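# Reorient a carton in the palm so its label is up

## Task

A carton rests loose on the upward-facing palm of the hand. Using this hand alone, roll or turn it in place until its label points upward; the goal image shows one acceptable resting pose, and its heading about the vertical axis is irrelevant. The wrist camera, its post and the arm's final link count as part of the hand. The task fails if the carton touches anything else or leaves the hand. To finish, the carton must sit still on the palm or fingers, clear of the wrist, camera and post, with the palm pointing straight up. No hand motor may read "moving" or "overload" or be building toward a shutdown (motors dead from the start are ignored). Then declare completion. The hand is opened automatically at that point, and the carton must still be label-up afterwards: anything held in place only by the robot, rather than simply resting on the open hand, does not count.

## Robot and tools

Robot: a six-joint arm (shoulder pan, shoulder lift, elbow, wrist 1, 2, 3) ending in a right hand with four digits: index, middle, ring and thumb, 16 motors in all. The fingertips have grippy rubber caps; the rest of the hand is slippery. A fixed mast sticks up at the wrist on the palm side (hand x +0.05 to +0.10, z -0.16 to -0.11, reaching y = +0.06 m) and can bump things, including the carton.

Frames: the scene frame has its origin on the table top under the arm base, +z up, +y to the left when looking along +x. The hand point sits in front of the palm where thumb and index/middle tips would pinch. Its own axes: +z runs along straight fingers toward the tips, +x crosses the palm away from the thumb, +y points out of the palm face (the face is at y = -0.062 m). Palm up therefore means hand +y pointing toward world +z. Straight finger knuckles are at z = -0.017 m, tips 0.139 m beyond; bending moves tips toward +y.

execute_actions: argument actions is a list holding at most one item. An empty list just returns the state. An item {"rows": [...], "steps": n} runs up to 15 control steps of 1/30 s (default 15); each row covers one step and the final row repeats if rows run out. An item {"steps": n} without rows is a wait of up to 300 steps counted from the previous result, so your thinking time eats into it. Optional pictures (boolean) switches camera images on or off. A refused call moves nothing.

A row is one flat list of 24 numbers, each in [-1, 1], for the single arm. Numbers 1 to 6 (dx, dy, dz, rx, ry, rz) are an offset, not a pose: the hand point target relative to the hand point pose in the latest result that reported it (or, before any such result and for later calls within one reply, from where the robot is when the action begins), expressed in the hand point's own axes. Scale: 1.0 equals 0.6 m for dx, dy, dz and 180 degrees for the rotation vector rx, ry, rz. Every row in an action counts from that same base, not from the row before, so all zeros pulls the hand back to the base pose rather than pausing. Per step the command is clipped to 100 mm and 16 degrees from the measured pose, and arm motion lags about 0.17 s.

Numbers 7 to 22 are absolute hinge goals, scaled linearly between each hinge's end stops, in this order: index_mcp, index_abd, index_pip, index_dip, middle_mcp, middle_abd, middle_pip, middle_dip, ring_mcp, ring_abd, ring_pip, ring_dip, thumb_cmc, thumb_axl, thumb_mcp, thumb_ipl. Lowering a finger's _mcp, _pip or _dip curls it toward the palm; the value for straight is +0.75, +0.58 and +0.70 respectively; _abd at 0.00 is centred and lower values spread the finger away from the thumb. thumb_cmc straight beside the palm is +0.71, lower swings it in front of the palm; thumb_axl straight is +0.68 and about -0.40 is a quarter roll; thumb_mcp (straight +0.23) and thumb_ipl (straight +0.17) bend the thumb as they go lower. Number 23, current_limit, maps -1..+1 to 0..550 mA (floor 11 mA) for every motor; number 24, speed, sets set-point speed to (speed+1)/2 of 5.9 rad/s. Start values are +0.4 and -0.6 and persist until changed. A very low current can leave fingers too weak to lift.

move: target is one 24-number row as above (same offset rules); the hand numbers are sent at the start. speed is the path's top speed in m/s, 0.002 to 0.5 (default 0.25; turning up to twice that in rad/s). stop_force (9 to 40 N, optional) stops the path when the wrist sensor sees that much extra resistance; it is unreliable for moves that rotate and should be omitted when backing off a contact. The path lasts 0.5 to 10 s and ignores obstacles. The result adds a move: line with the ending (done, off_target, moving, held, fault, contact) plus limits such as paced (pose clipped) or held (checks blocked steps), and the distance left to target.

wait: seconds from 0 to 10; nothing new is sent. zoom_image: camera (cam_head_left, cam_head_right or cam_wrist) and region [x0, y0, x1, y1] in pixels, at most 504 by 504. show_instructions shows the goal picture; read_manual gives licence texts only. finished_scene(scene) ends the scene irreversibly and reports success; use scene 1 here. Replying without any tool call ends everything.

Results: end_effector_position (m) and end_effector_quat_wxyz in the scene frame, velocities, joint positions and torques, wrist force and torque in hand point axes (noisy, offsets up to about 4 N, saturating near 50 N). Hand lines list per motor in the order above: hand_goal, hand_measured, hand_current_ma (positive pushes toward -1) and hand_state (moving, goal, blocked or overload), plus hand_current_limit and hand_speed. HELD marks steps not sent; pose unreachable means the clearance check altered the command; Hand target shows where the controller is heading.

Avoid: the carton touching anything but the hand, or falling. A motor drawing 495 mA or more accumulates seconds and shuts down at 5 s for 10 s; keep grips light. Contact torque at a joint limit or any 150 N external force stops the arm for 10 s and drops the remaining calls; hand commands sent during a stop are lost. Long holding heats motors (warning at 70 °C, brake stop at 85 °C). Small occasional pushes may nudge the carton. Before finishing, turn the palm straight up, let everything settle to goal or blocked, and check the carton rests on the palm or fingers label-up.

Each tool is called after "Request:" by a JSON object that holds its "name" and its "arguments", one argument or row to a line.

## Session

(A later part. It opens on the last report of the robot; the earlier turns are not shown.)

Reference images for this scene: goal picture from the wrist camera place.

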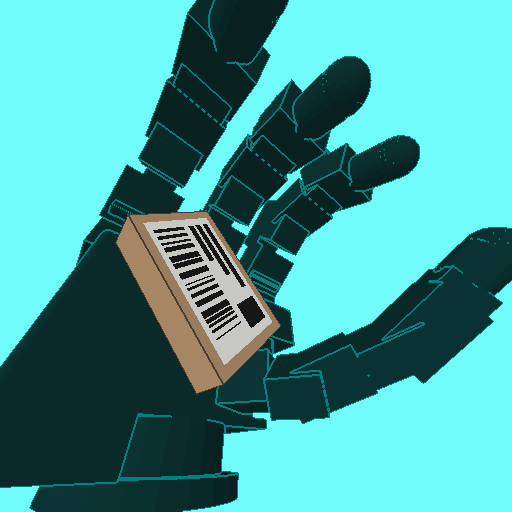

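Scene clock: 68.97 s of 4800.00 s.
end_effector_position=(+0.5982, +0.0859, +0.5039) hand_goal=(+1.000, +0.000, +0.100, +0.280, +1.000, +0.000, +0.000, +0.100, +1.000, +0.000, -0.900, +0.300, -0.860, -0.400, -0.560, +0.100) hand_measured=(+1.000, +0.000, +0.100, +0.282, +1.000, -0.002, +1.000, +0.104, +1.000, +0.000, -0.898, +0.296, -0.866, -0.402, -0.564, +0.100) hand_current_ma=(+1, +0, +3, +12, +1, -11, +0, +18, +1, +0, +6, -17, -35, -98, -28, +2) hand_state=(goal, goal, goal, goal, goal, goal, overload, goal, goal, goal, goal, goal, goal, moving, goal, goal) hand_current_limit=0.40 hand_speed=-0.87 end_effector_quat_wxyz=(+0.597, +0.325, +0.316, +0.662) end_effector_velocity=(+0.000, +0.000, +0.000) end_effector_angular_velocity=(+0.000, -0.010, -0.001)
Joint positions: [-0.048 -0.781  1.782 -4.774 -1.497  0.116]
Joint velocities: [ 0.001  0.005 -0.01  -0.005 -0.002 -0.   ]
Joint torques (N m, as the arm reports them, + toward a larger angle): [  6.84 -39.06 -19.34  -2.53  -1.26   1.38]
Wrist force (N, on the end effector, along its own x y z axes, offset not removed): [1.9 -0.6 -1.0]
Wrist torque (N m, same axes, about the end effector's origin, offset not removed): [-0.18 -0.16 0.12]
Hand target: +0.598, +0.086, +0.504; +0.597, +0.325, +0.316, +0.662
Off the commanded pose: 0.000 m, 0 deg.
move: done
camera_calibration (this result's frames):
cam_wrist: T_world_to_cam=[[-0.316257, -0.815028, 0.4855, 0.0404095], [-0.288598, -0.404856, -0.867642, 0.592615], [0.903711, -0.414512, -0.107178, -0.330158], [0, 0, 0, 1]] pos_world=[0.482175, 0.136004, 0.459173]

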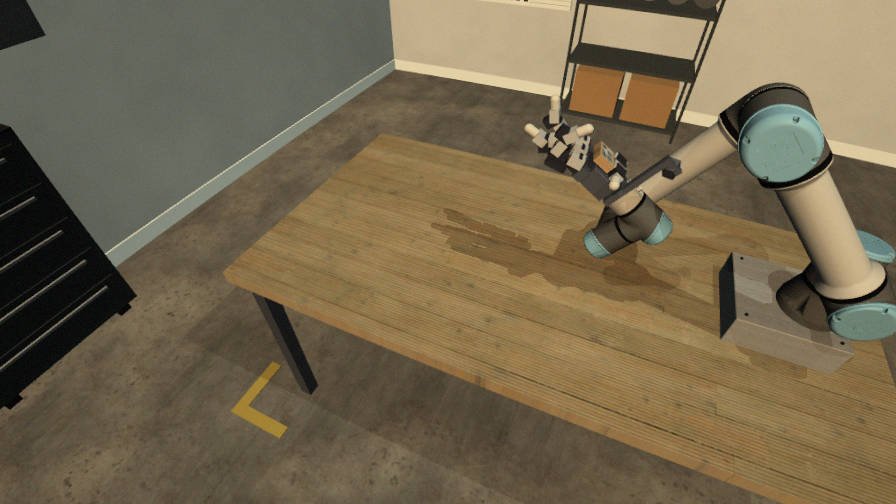

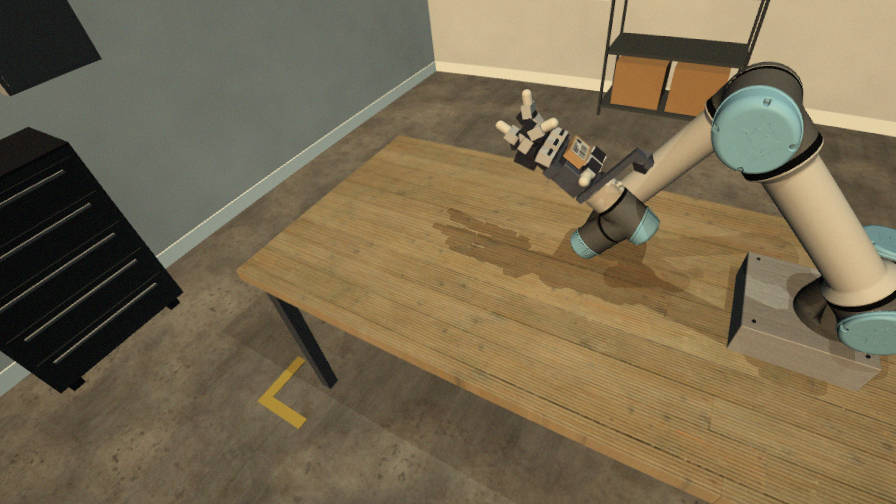

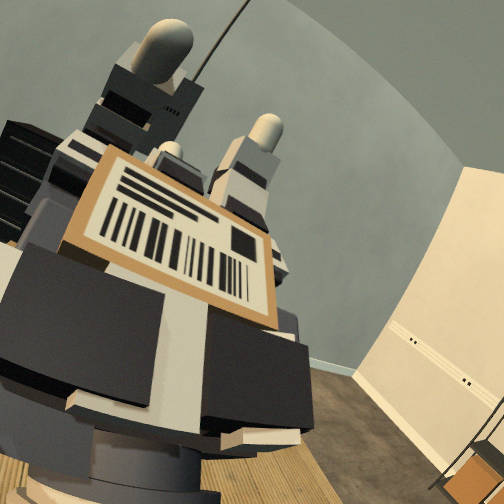

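Request:
{"name": "move", "arguments": {
  "target": [0,0,0,0.2005,0,-0.017,0.6,0,0.2,0.28,0.6,0,0.2,0.28,0.6,0,0.2,0.28,-0.86,-0.4,-0.56,0.1,0.4,-0.75],
  "speed": 0.18
}}

Request:
{"name": "move", "arguments": {
  "target": [0,0,0,0,0,0,0.6,0,0.2,0.28,0.6,0,0.2,0.28,0.6,0,0.2,0.28,0.1,-0.5,0.1,0.1,0.4,-0.6],
  "speed": 0.1
}}

Request:
{"name": "wait", "arguments": {
  "seconds": 1.0
}}

Scene clock: 72.27 s of 4800.00 s.
end_effector_position=(+0.5984, +0.0859, +0.5042) hand_goal=(+0.600, +0.000, +0.200, +0.280, +0.600, +0.000, +0.200, +0.280, +0.600, +0.000, +0.200, +0.280, -0.860, -0.400, -0.560, +0.100) hand_measured=(+0.624, +0.000, +0.200, +0.282, +0.624, -0.002, +1.000, +0.278, +0.616, +0.000, +0.200, +0.282, -0.866, -0.402, -0.564, +0.100) hand_current_ma=(+129, +0, -1, +12, +135, -11, +0, -11, +94, +0, -1, +11, -35, -20, -28, +2) hand_state=(blocked, goal, goal, goal, blocked, goal, overload, goal, goal, goal, goal, goal, goal, goal, goal, goal) hand_current_limit=0.40 hand_speed=-0.75 end_effector_quat_wxyz=(+0.484, +0.486, +0.513, +0.516) end_effector_velocity=(+0.001, -0.000, +0.000) end_effector_angular_velocity=(+0.001, +0.011, -0.000)
Joint positions: [-0.099 -1.218  2.226 -4.149 -1.409  0.002]
Joint velocities: [-0.001 -0.009  0.003  0.017  0.    -0.   ]
Joint torques (N m, as the arm reports them, + toward a larger angle): [ -7.22 -39.94  -4.66  -0.44   1.25  -1.68]
Wrist force (N, on the end effector, along its own x y z axes, offset not removed): [2.9 0.5 -0.2]
Wrist torque (N m, same axes, about the end effector's origin, offset not removed): [0.15 -0.27 0.16]
Hand target: +0.598, +0.086, +0.504; +0.484, +0.486, +0.514, +0.516
Off the commanded pose: 0.000 m, 0 deg.
move: done
camera_calibration (this result's frames):
cam_wrist: T_world_to_cam=[[0.0508999, -0.762767, 0.644667, -0.264134], [-0.728886, -0.469655, -0.498145, 0.675678], [0.68274, -0.444533, -0.579876, 0.0428508], [0, 0, 0, 1]] pos_world=[0.476681, 0.134912, 0.531712]

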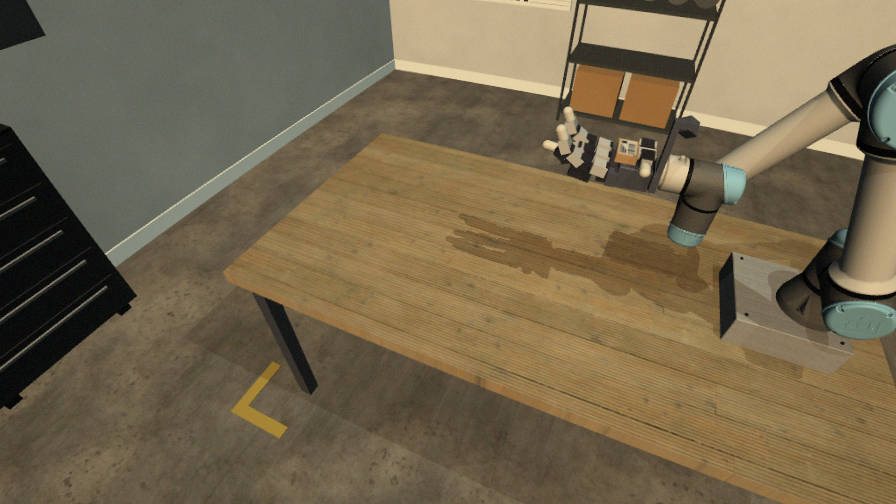

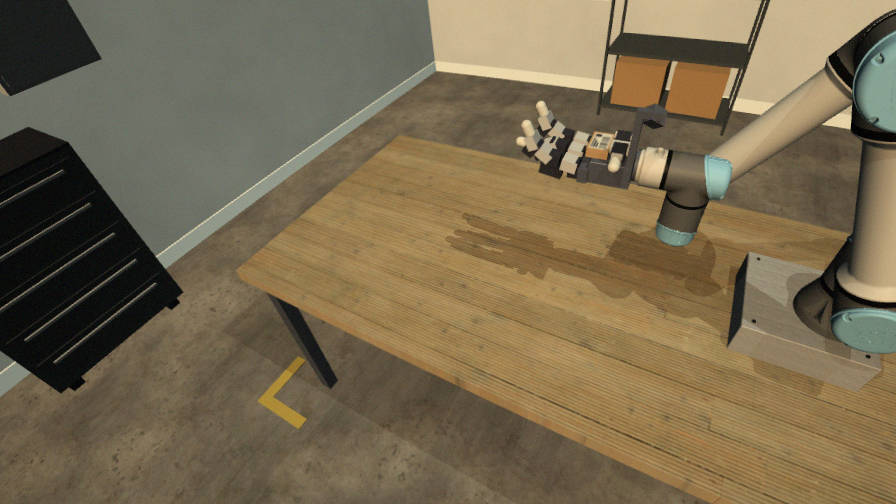

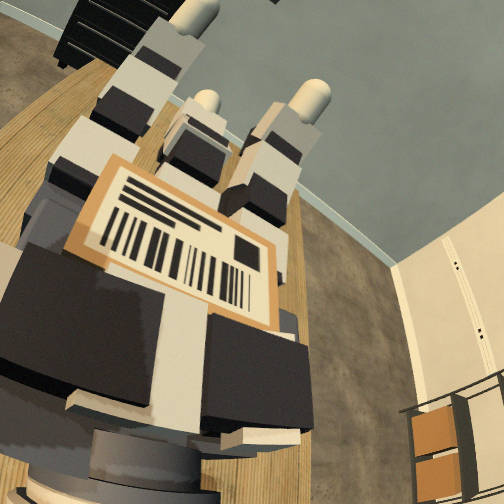

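Scene clock: 73.80 s of 4800.00 s.
end_effector_position=(+0.5984, +0.0859, +0.5042) hand_goal=(+0.600, +0.000, +0.200, +0.280, +0.600, +0.000, +0.200, +0.280, +0.600, +0.000, +0.200, +0.280, +0.100, -0.500, +0.100, +0.100) hand_measured=(+0.624, +0.000, +0.200, +0.282, +0.624, -0.002, +1.000, +0.278, +0.616, +0.000, +0.200, +0.282, +0.106, -0.498, +0.102, +0.098) hand_current_ma=(+129, +0, +0, +12, +135, -11, +0, -11, +94, +0, -1, +11, +30, +13, +11, -7) hand_state=(blocked, goal, goal, goal, blocked, goal, overload, goal, goal, goal, goal, goal, goal, goal, goal, goal) hand_current_limit=0.40 hand_speed=-0.60 end_effector_quat_wxyz=(+0.484, +0.486, +0.513, +0.516) end_effector_velocity=(+0.000, -0.000, -0.000) end_effector_angular_velocity=(+0.001, +0.000, -0.000)
Joint positions: [-0.099 -1.218  2.226 -4.149 -1.409  0.002]
Joint velocities: [-0.     0.     0.    -0.     0.     0.001]
Joint torques (N m, as the arm reports them, + toward a larger angle): [ -0.33 -24.19 -20.03  -4.79  -0.83   1.33]
Wrist force (N, on the end effector, along its own x y z axes, offset not removed): [1.8 2.3 -1.5]
Wrist torque (N m, same axes, about the end effector's origin, offset not removed): [0.35 -0.28 0.44]
Hand target: +0.598, +0.086, +0.504; +0.484, +0.486, +0.513, +0.516
Off the commanded pose: 0.000 m, 0 deg.
move: done
camera_calibration (this result's frames):
cam_wrist: T_world_to_cam=[[0.0508995, -0.762768, 0.644665, -0.264138], [-0.728887, -0.469654, -0.498146, 0.675676], [0.68274, -0.444533, -0.579877, 0.0428467], [0, 0, 0, 1]] pos_world=[0.476683, 0.134905, 0.531712]

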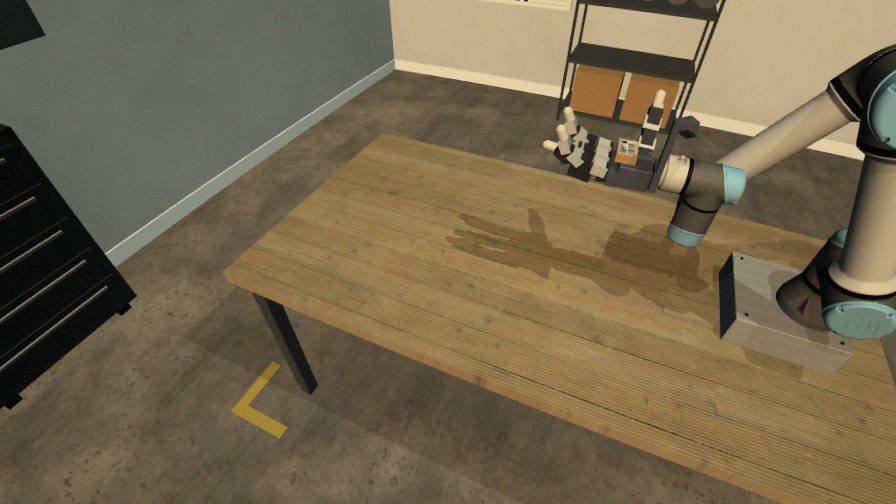

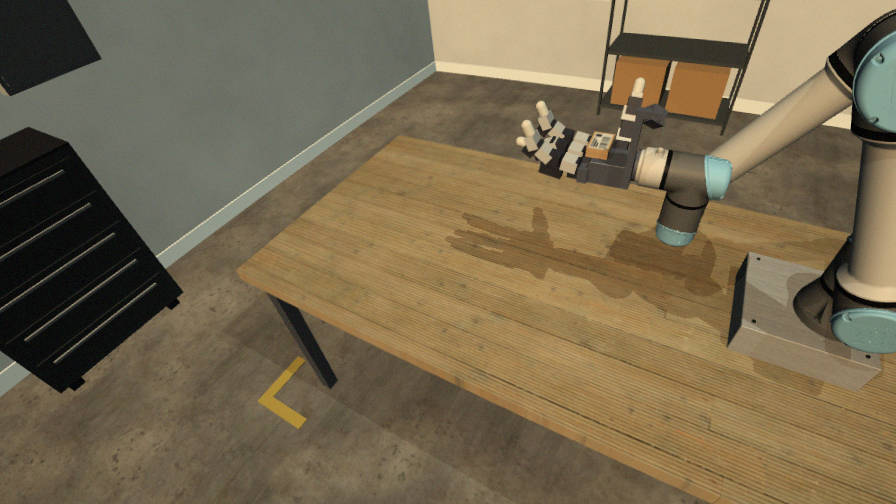

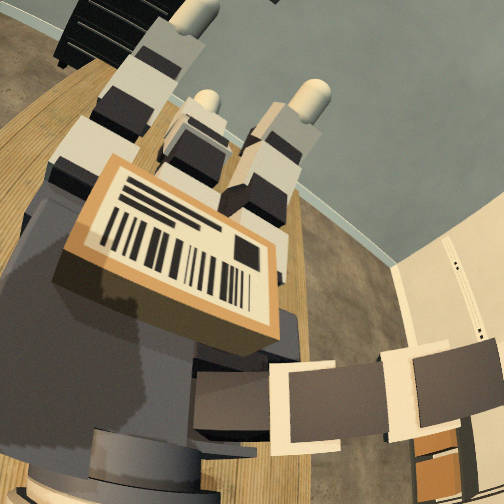

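Scene clock: 74.80 s of 4800.00 s.
end_effector_position=(+0.5984, +0.0859, +0.5042) hand_goal=(+0.600, +0.000, +0.200, +0.280, +0.600, +0.000, +0.200, +0.280, +0.600, +0.000, +0.200, +0.280, +0.100, -0.500, +0.100, +0.100) hand_measured=(+0.624, +0.000, +0.200, +0.282, +0.624, -0.002, +1.000, +0.278, +0.616, +0.000, +0.200, +0.282, +0.106, -0.498, +0.102, +0.098) hand_current_ma=(+129, +0, +0, +12, +135, -11, +0, -11, +94, +0, -1, +11, +30, +13, +11, -7) hand_state=(blocked, goal, goal, goal, blocked, goal, overload, goal, goal, goal, goal, goal, goal, goal, goal, goal) hand_current_limit=0.40 hand_speed=-0.60 end_effector_quat_wxyz=(+0.484, +0.486, +0.513, +0.516) end_effector_velocity=(-0.000, -0.001, -0.000) end_effector_angular_velocity=(-0.000, +0.000, -0.001)
Joint positions: [-0.099 -1.218  2.226 -4.149 -1.409  0.002]
Joint velocities: [-0.001 -0.     0.001 -0.     0.    -0.   ]
Joint torques (N m, as the arm reports them, + toward a larger angle): [  4.46 -24.93 -20.92  -4.73  -1.19   1.26]
Wrist force (N, on the end effector, along its own x y z axes, offset not removed): [4.2 0.2 1.7]
Wrist torque (N m, same axes, about the end effector's origin, offset not removed): [-0.18 -0.63 0.54]
Hand target: +0.598, +0.086, +0.504; +0.484, +0.486, +0.513, +0.516
Off the commanded pose: 0.000 m, 0 deg.
Steps of this call (steps 1 to 30: nothing new was sent). Readings (end_effector_position | what the end effector reports):
1: (+0.5984, +0.0859, +0.5042) | hand_goal=(+0.600, +0.000, +0.200, +0.280, +0.600, +0.000, +0.200, +0.280, +0.600, +0.000, +0.200, +0.280, +0.100, -0.500, +0.100, +0.100) hand_measured=(+0.624, +0.000, +0.200, +0.282, +0.624, -0.002, +1.000, +0.278, +0.616, +0.000, +0.200, +0.282, +0.106, -0.498, +0.102, +0.098) hand_current_ma=(+129, +0, +0, +12, +135, -11, +0, -11, +94, +0, -1, +11, +30, +13, +11, -7) hand_state=(blocked, goal, goal, goal, blocked, goal, overload, goal, goal, goal, goal, goal, goal, goal, goal, goal) hand_current_limit=0.40 hand_speed=-0.60
2: (+0.5984, +0.0859, +0.5042) | hand_goal=(+0.600, +0.000, +0.200, +0.280, +0.600, +0.000, +0.200, +0.280, +0.600, +0.000, +0.200, +0.280, +0.100, -0.500, +0.100, +0.100) hand_measured=(+0.624, +0.000, +0.200, +0.282, +0.624, -0.002, +1.000, +0.278, +0.616, +0.000, +0.200, +0.282, +0.106, -0.498, +0.102, +0.098) hand_current_ma=(+129, +0, +0, +12, +135, -11, +0, -11, +94, +0, -1, +11, +30, +13, +11, -7) hand_state=(blocked, goal, goal, goal, blocked, goal, overload, goal, goal, goal, goal, goal, goal, goal, goal, goal) hand_current_limit=0.40 hand_speed=-0.60
4: (+0.5984, +0.0859, +0.5042) | hand_goal=(+0.600, +0.000, +0.200, +0.280, +0.600, +0.000, +0.200, +0.280, +0.600, +0.000, +0.200, +0.280, +0.100, -0.500, +0.100, +0.100) hand_measured=(+0.624, +0.000, +0.200, +0.282, +0.624, -0.002, +1.000, +0.278, +0.616, +0.000, +0.200, +0.282, +0.106, -0.498, +0.102, +0.098) hand_current_ma=(+129, +0, +0, +12, +135, -11, +0, -11, +94, +0, -1, +11, +30, +13, +11, -7) hand_state=(blocked, goal, goal, goal, blocked, goal, overload, goal, goal, goal, goal, goal, goal, goal, goal, goal) hand_current_limit=0.40 hand_speed=-0.60
8: (+0.5984, +0.0859, +0.5042) | hand_goal=(+0.600, +0.000, +0.200, +0.280, +0.600, +0.000, +0.200, +0.280, +0.600, +0.000, +0.200, +0.280, +0.100, -0.500, +0.100, +0.100) hand_measured=(+0.624, +0.000, +0.200, +0.282, +0.624, -0.002, +1.000, +0.278, +0.616, +0.000, +0.200, +0.282, +0.106, -0.498, +0.102, +0.098) hand_current_ma=(+129, +0, +0, +12, +135, -11, +0, -11, +94, +0, -1, +11, +30, +13, +11, -7) hand_state=(blocked, goal, goal, goal, blocked, goal, overload, goal, goal, goal, goal, goal, goal, goal, goal, goal) hand_current_limit=0.40 hand_speed=-0.60
30: the state above
camera_calibration (this result's frames):
cam_wrist: T_world_to_cam=[[0.050886, -0.762769, 0.644665, -0.264133], [-0.728895, -0.469641, -0.498146, 0.675678], [0.682731, -0.444545, -0.579877, 0.0428509], [0, 0, 0, 1]] pos_world=[0.476684, 0.134903, 0.531712]

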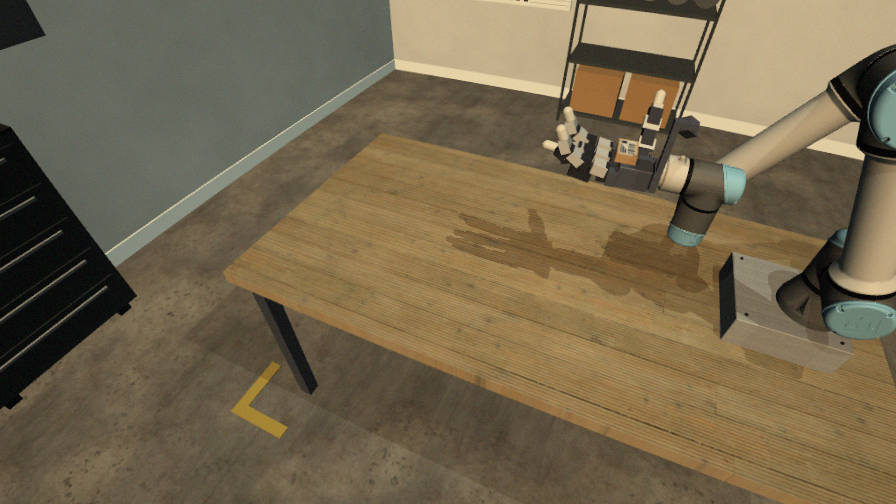

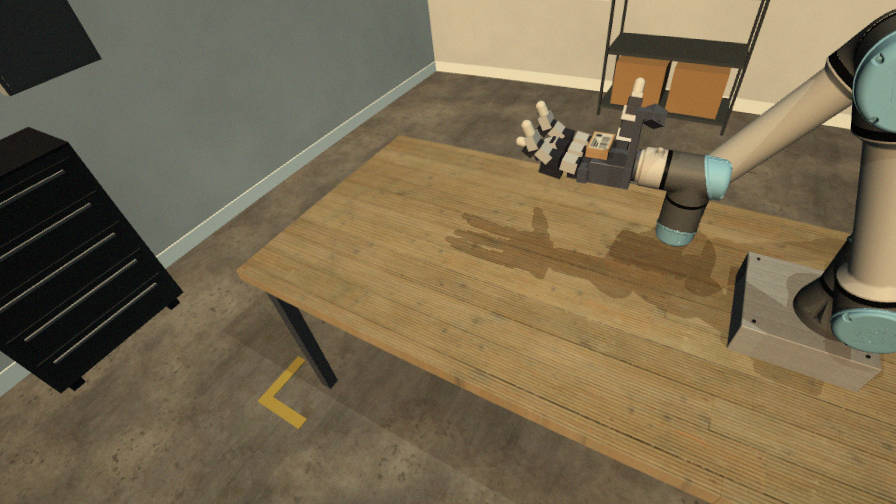

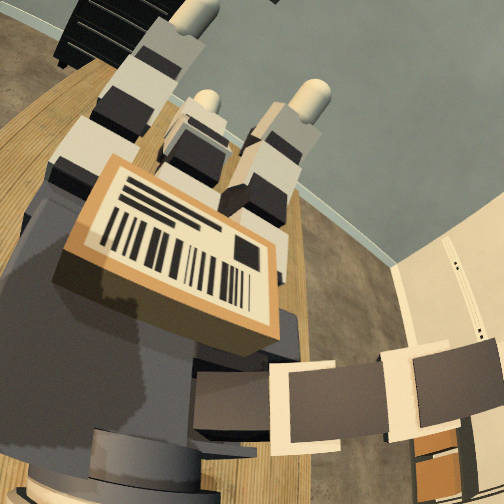

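Request:
{"name": "wait", "arguments": {
  "seconds": 0.5
}}

Request:
{"name": "finished_scene", "arguments": {
  "scene": 2
}}

Scene clock: 76.63 s of 4800.00 s.
end_effector_position=(+0.5984, +0.0859, +0.5042) hand_goal=(+0.600, +0.000, +0.200, +0.280, +0.600, +0.000, +0.200, +0.280, +0.600, +0.000, +0.200, +0.280, +0.100, -0.500, +0.100, +0.100) hand_measured=(+0.624, +0.000, +0.200, +0.282, +0.624, -0.002, +1.000, +0.278, +0.616, +0.000, +0.200, +0.282, +0.106, -0.498, +0.102, +0.098) hand_current_ma=(+129, +0, +0, +12, +135, -11, +0, -11, +94, +0, -1, +11, +30, +13, +11, -7) hand_state=(blocked, goal, goal, goal, blocked, goal, overload, goal, goal, goal, goal, goal, goal, goal, goal, goal) hand_current_limit=0.40 hand_speed=-0.60 end_effector_quat_wxyz=(+0.484, +0.486, +0.513, +0.516) end_effector_velocity=(+0.000, -0.000, +0.001) end_effector_angular_velocity=(-0.000, -0.002, -0.000)
Joint positions: [-0.099 -1.218  2.226 -4.149 -1.409  0.002]
Joint velocities: [-0.    -0.    -0.002  0.     0.    -0.   ]
Joint torques (N m, as the arm reports them, + toward a larger angle): [  6.29 -26.32 -20.77  -4.6   -1.28   0.83]
Wrist force (N, on the end effector, along its own x y z axes, offset not removed): [3.0 1.1 -2.8]
Wrist torque (N m, same axes, about the end effector's origin, offset not removed): [0.37 -0.45 0.35]
Hand target: +0.598, +0.086, +0.504; +0.484, +0.486, +0.513, +0.516
Off the commanded pose: 0.000 m, 0 deg.
Steps of this call (steps 1 to 55: nothing new was sent). Readings (end_effector_position | what the end effector reports):
1: (+0.5984, +0.0859, +0.5042) | hand_goal=(+0.600, +0.000, +0.200, +0.280, +0.600, +0.000, +0.200, +0.280, +0.600, +0.000, +0.200, +0.280, +0.100, -0.500, +0.100, +0.100) hand_measured=(+0.624, +0.000, +0.200, +0.282, +0.624, -0.002, +1.000, +0.278, +0.616, +0.000, +0.200, +0.282, +0.106, -0.498, +0.102, +0.098) hand_current_ma=(+129, +0, +0, +12, +135, -11, +0, -11, +94, +0, -1, +11, +30, +13, +11, -7) hand_state=(blocked, goal, goal, goal, blocked, goal, overload, goal, goal, goal, goal, goal, goal, goal, goal, goal) hand_current_limit=0.40 hand_speed=-0.60
2: (+0.5984, +0.0859, +0.5042) | hand_goal=(+0.600, +0.000, +0.200, +0.280, +0.600, +0.000, +0.200, +0.280, +0.600, +0.000, +0.200, +0.280, +0.100, -0.500, +0.100, +0.100) hand_measured=(+0.624, +0.000, +0.200, +0.282, +0.624, -0.002, +1.000, +0.278, +0.616, +0.000, +0.200, +0.282, +0.106, -0.498, +0.102, +0.098) hand_current_ma=(+129, +0, +0, +12, +135, -11, +0, -11, +94, +0, -1, +11, +30, +13, +11, -7) hand_state=(blocked, goal, goal, goal, blocked, goal, overload, goal, goal, goal, goal, goal, goal, goal, goal, goal) hand_current_limit=0.40 hand_speed=-0.60
4: (+0.5984, +0.0859, +0.5042) | hand_goal=(+0.600, +0.000, +0.200, +0.280, +0.600, +0.000, +0.200, +0.280, +0.600, +0.000, +0.200, +0.280, +0.100, -0.500, +0.100, +0.100) hand_measured=(+0.624, +0.000, +0.200, +0.282, +0.624, -0.002, +1.000, +0.278, +0.616, +0.000, +0.200, +0.282, +0.106, -0.498, +0.102, +0.098) hand_current_ma=(+129, +0, +0, +12, +135, -11, +0, -11, +94, +0, -1, +11, +30, +13, +11, -7) hand_state=(blocked, goal, goal, goal, blocked, goal, overload, goal, goal, goal, goal, goal, goal, goal, goal, goal) hand_current_limit=0.40 hand_speed=-0.60
8: (+0.5984, +0.0859, +0.5042) | hand_goal=(+0.600, +0.000, +0.200, +0.280, +0.600, +0.000, +0.200, +0.280, +0.600, +0.000, +0.200, +0.280, +0.100, -0.500, +0.100, +0.100) hand_measured=(+0.624, +0.000, +0.200, +0.282, +0.624, -0.002, +1.000, +0.278, +0.616, +0.000, +0.200, +0.282, +0.106, -0.498, +0.102, +0.098) hand_current_ma=(+129, +0, +0, +12, +135, -11, +0, -11, +94, +0, -1, +11, +30, +13, +11, -7) hand_state=(blocked, goal, goal, goal, blocked, goal, overload, goal, goal, goal, goal, goal, goal, goal, goal, goal) hand_current_limit=0.40 hand_speed=-0.60
55: the state above
camera_calibration (this result's frames):
cam_wrist: T_world_to_cam=[[0.0509, -0.762769, 0.644665, -0.264133], [-0.728887, -0.469654, -0.498146, 0.675678], [0.68274, -0.444532, -0.579877, 0.042851], [0, 0, 0, 1]] pos_world=[0.476681, 0.134912, 0.531712]

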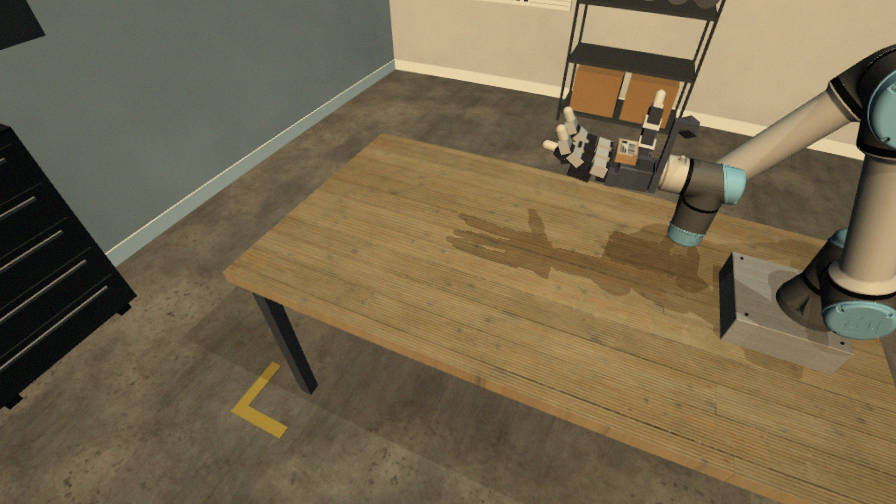

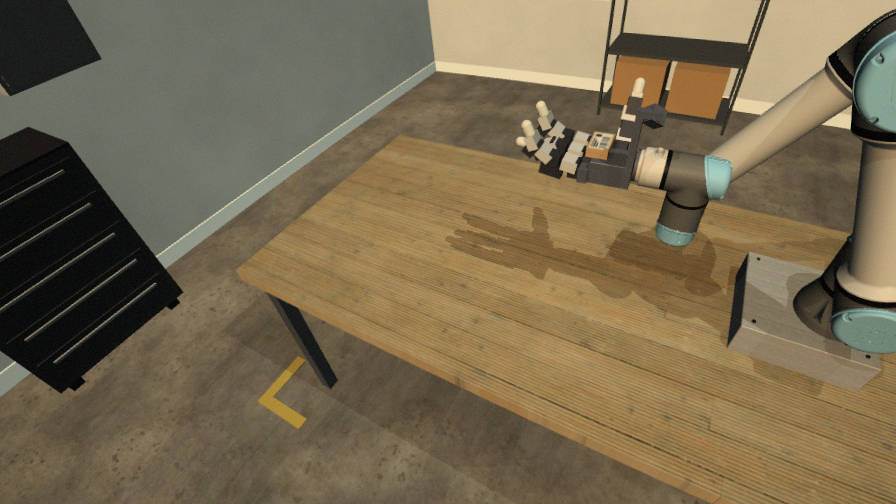

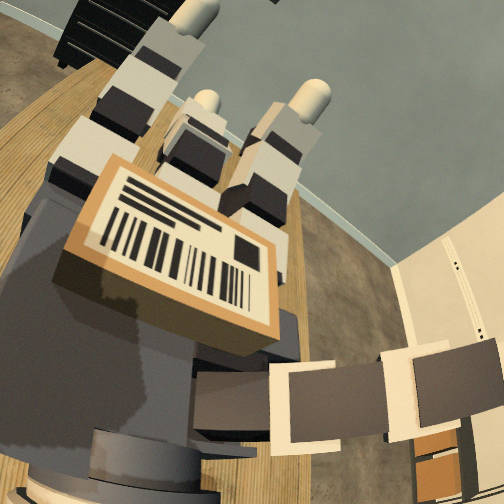

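The scene is finished: the task was done.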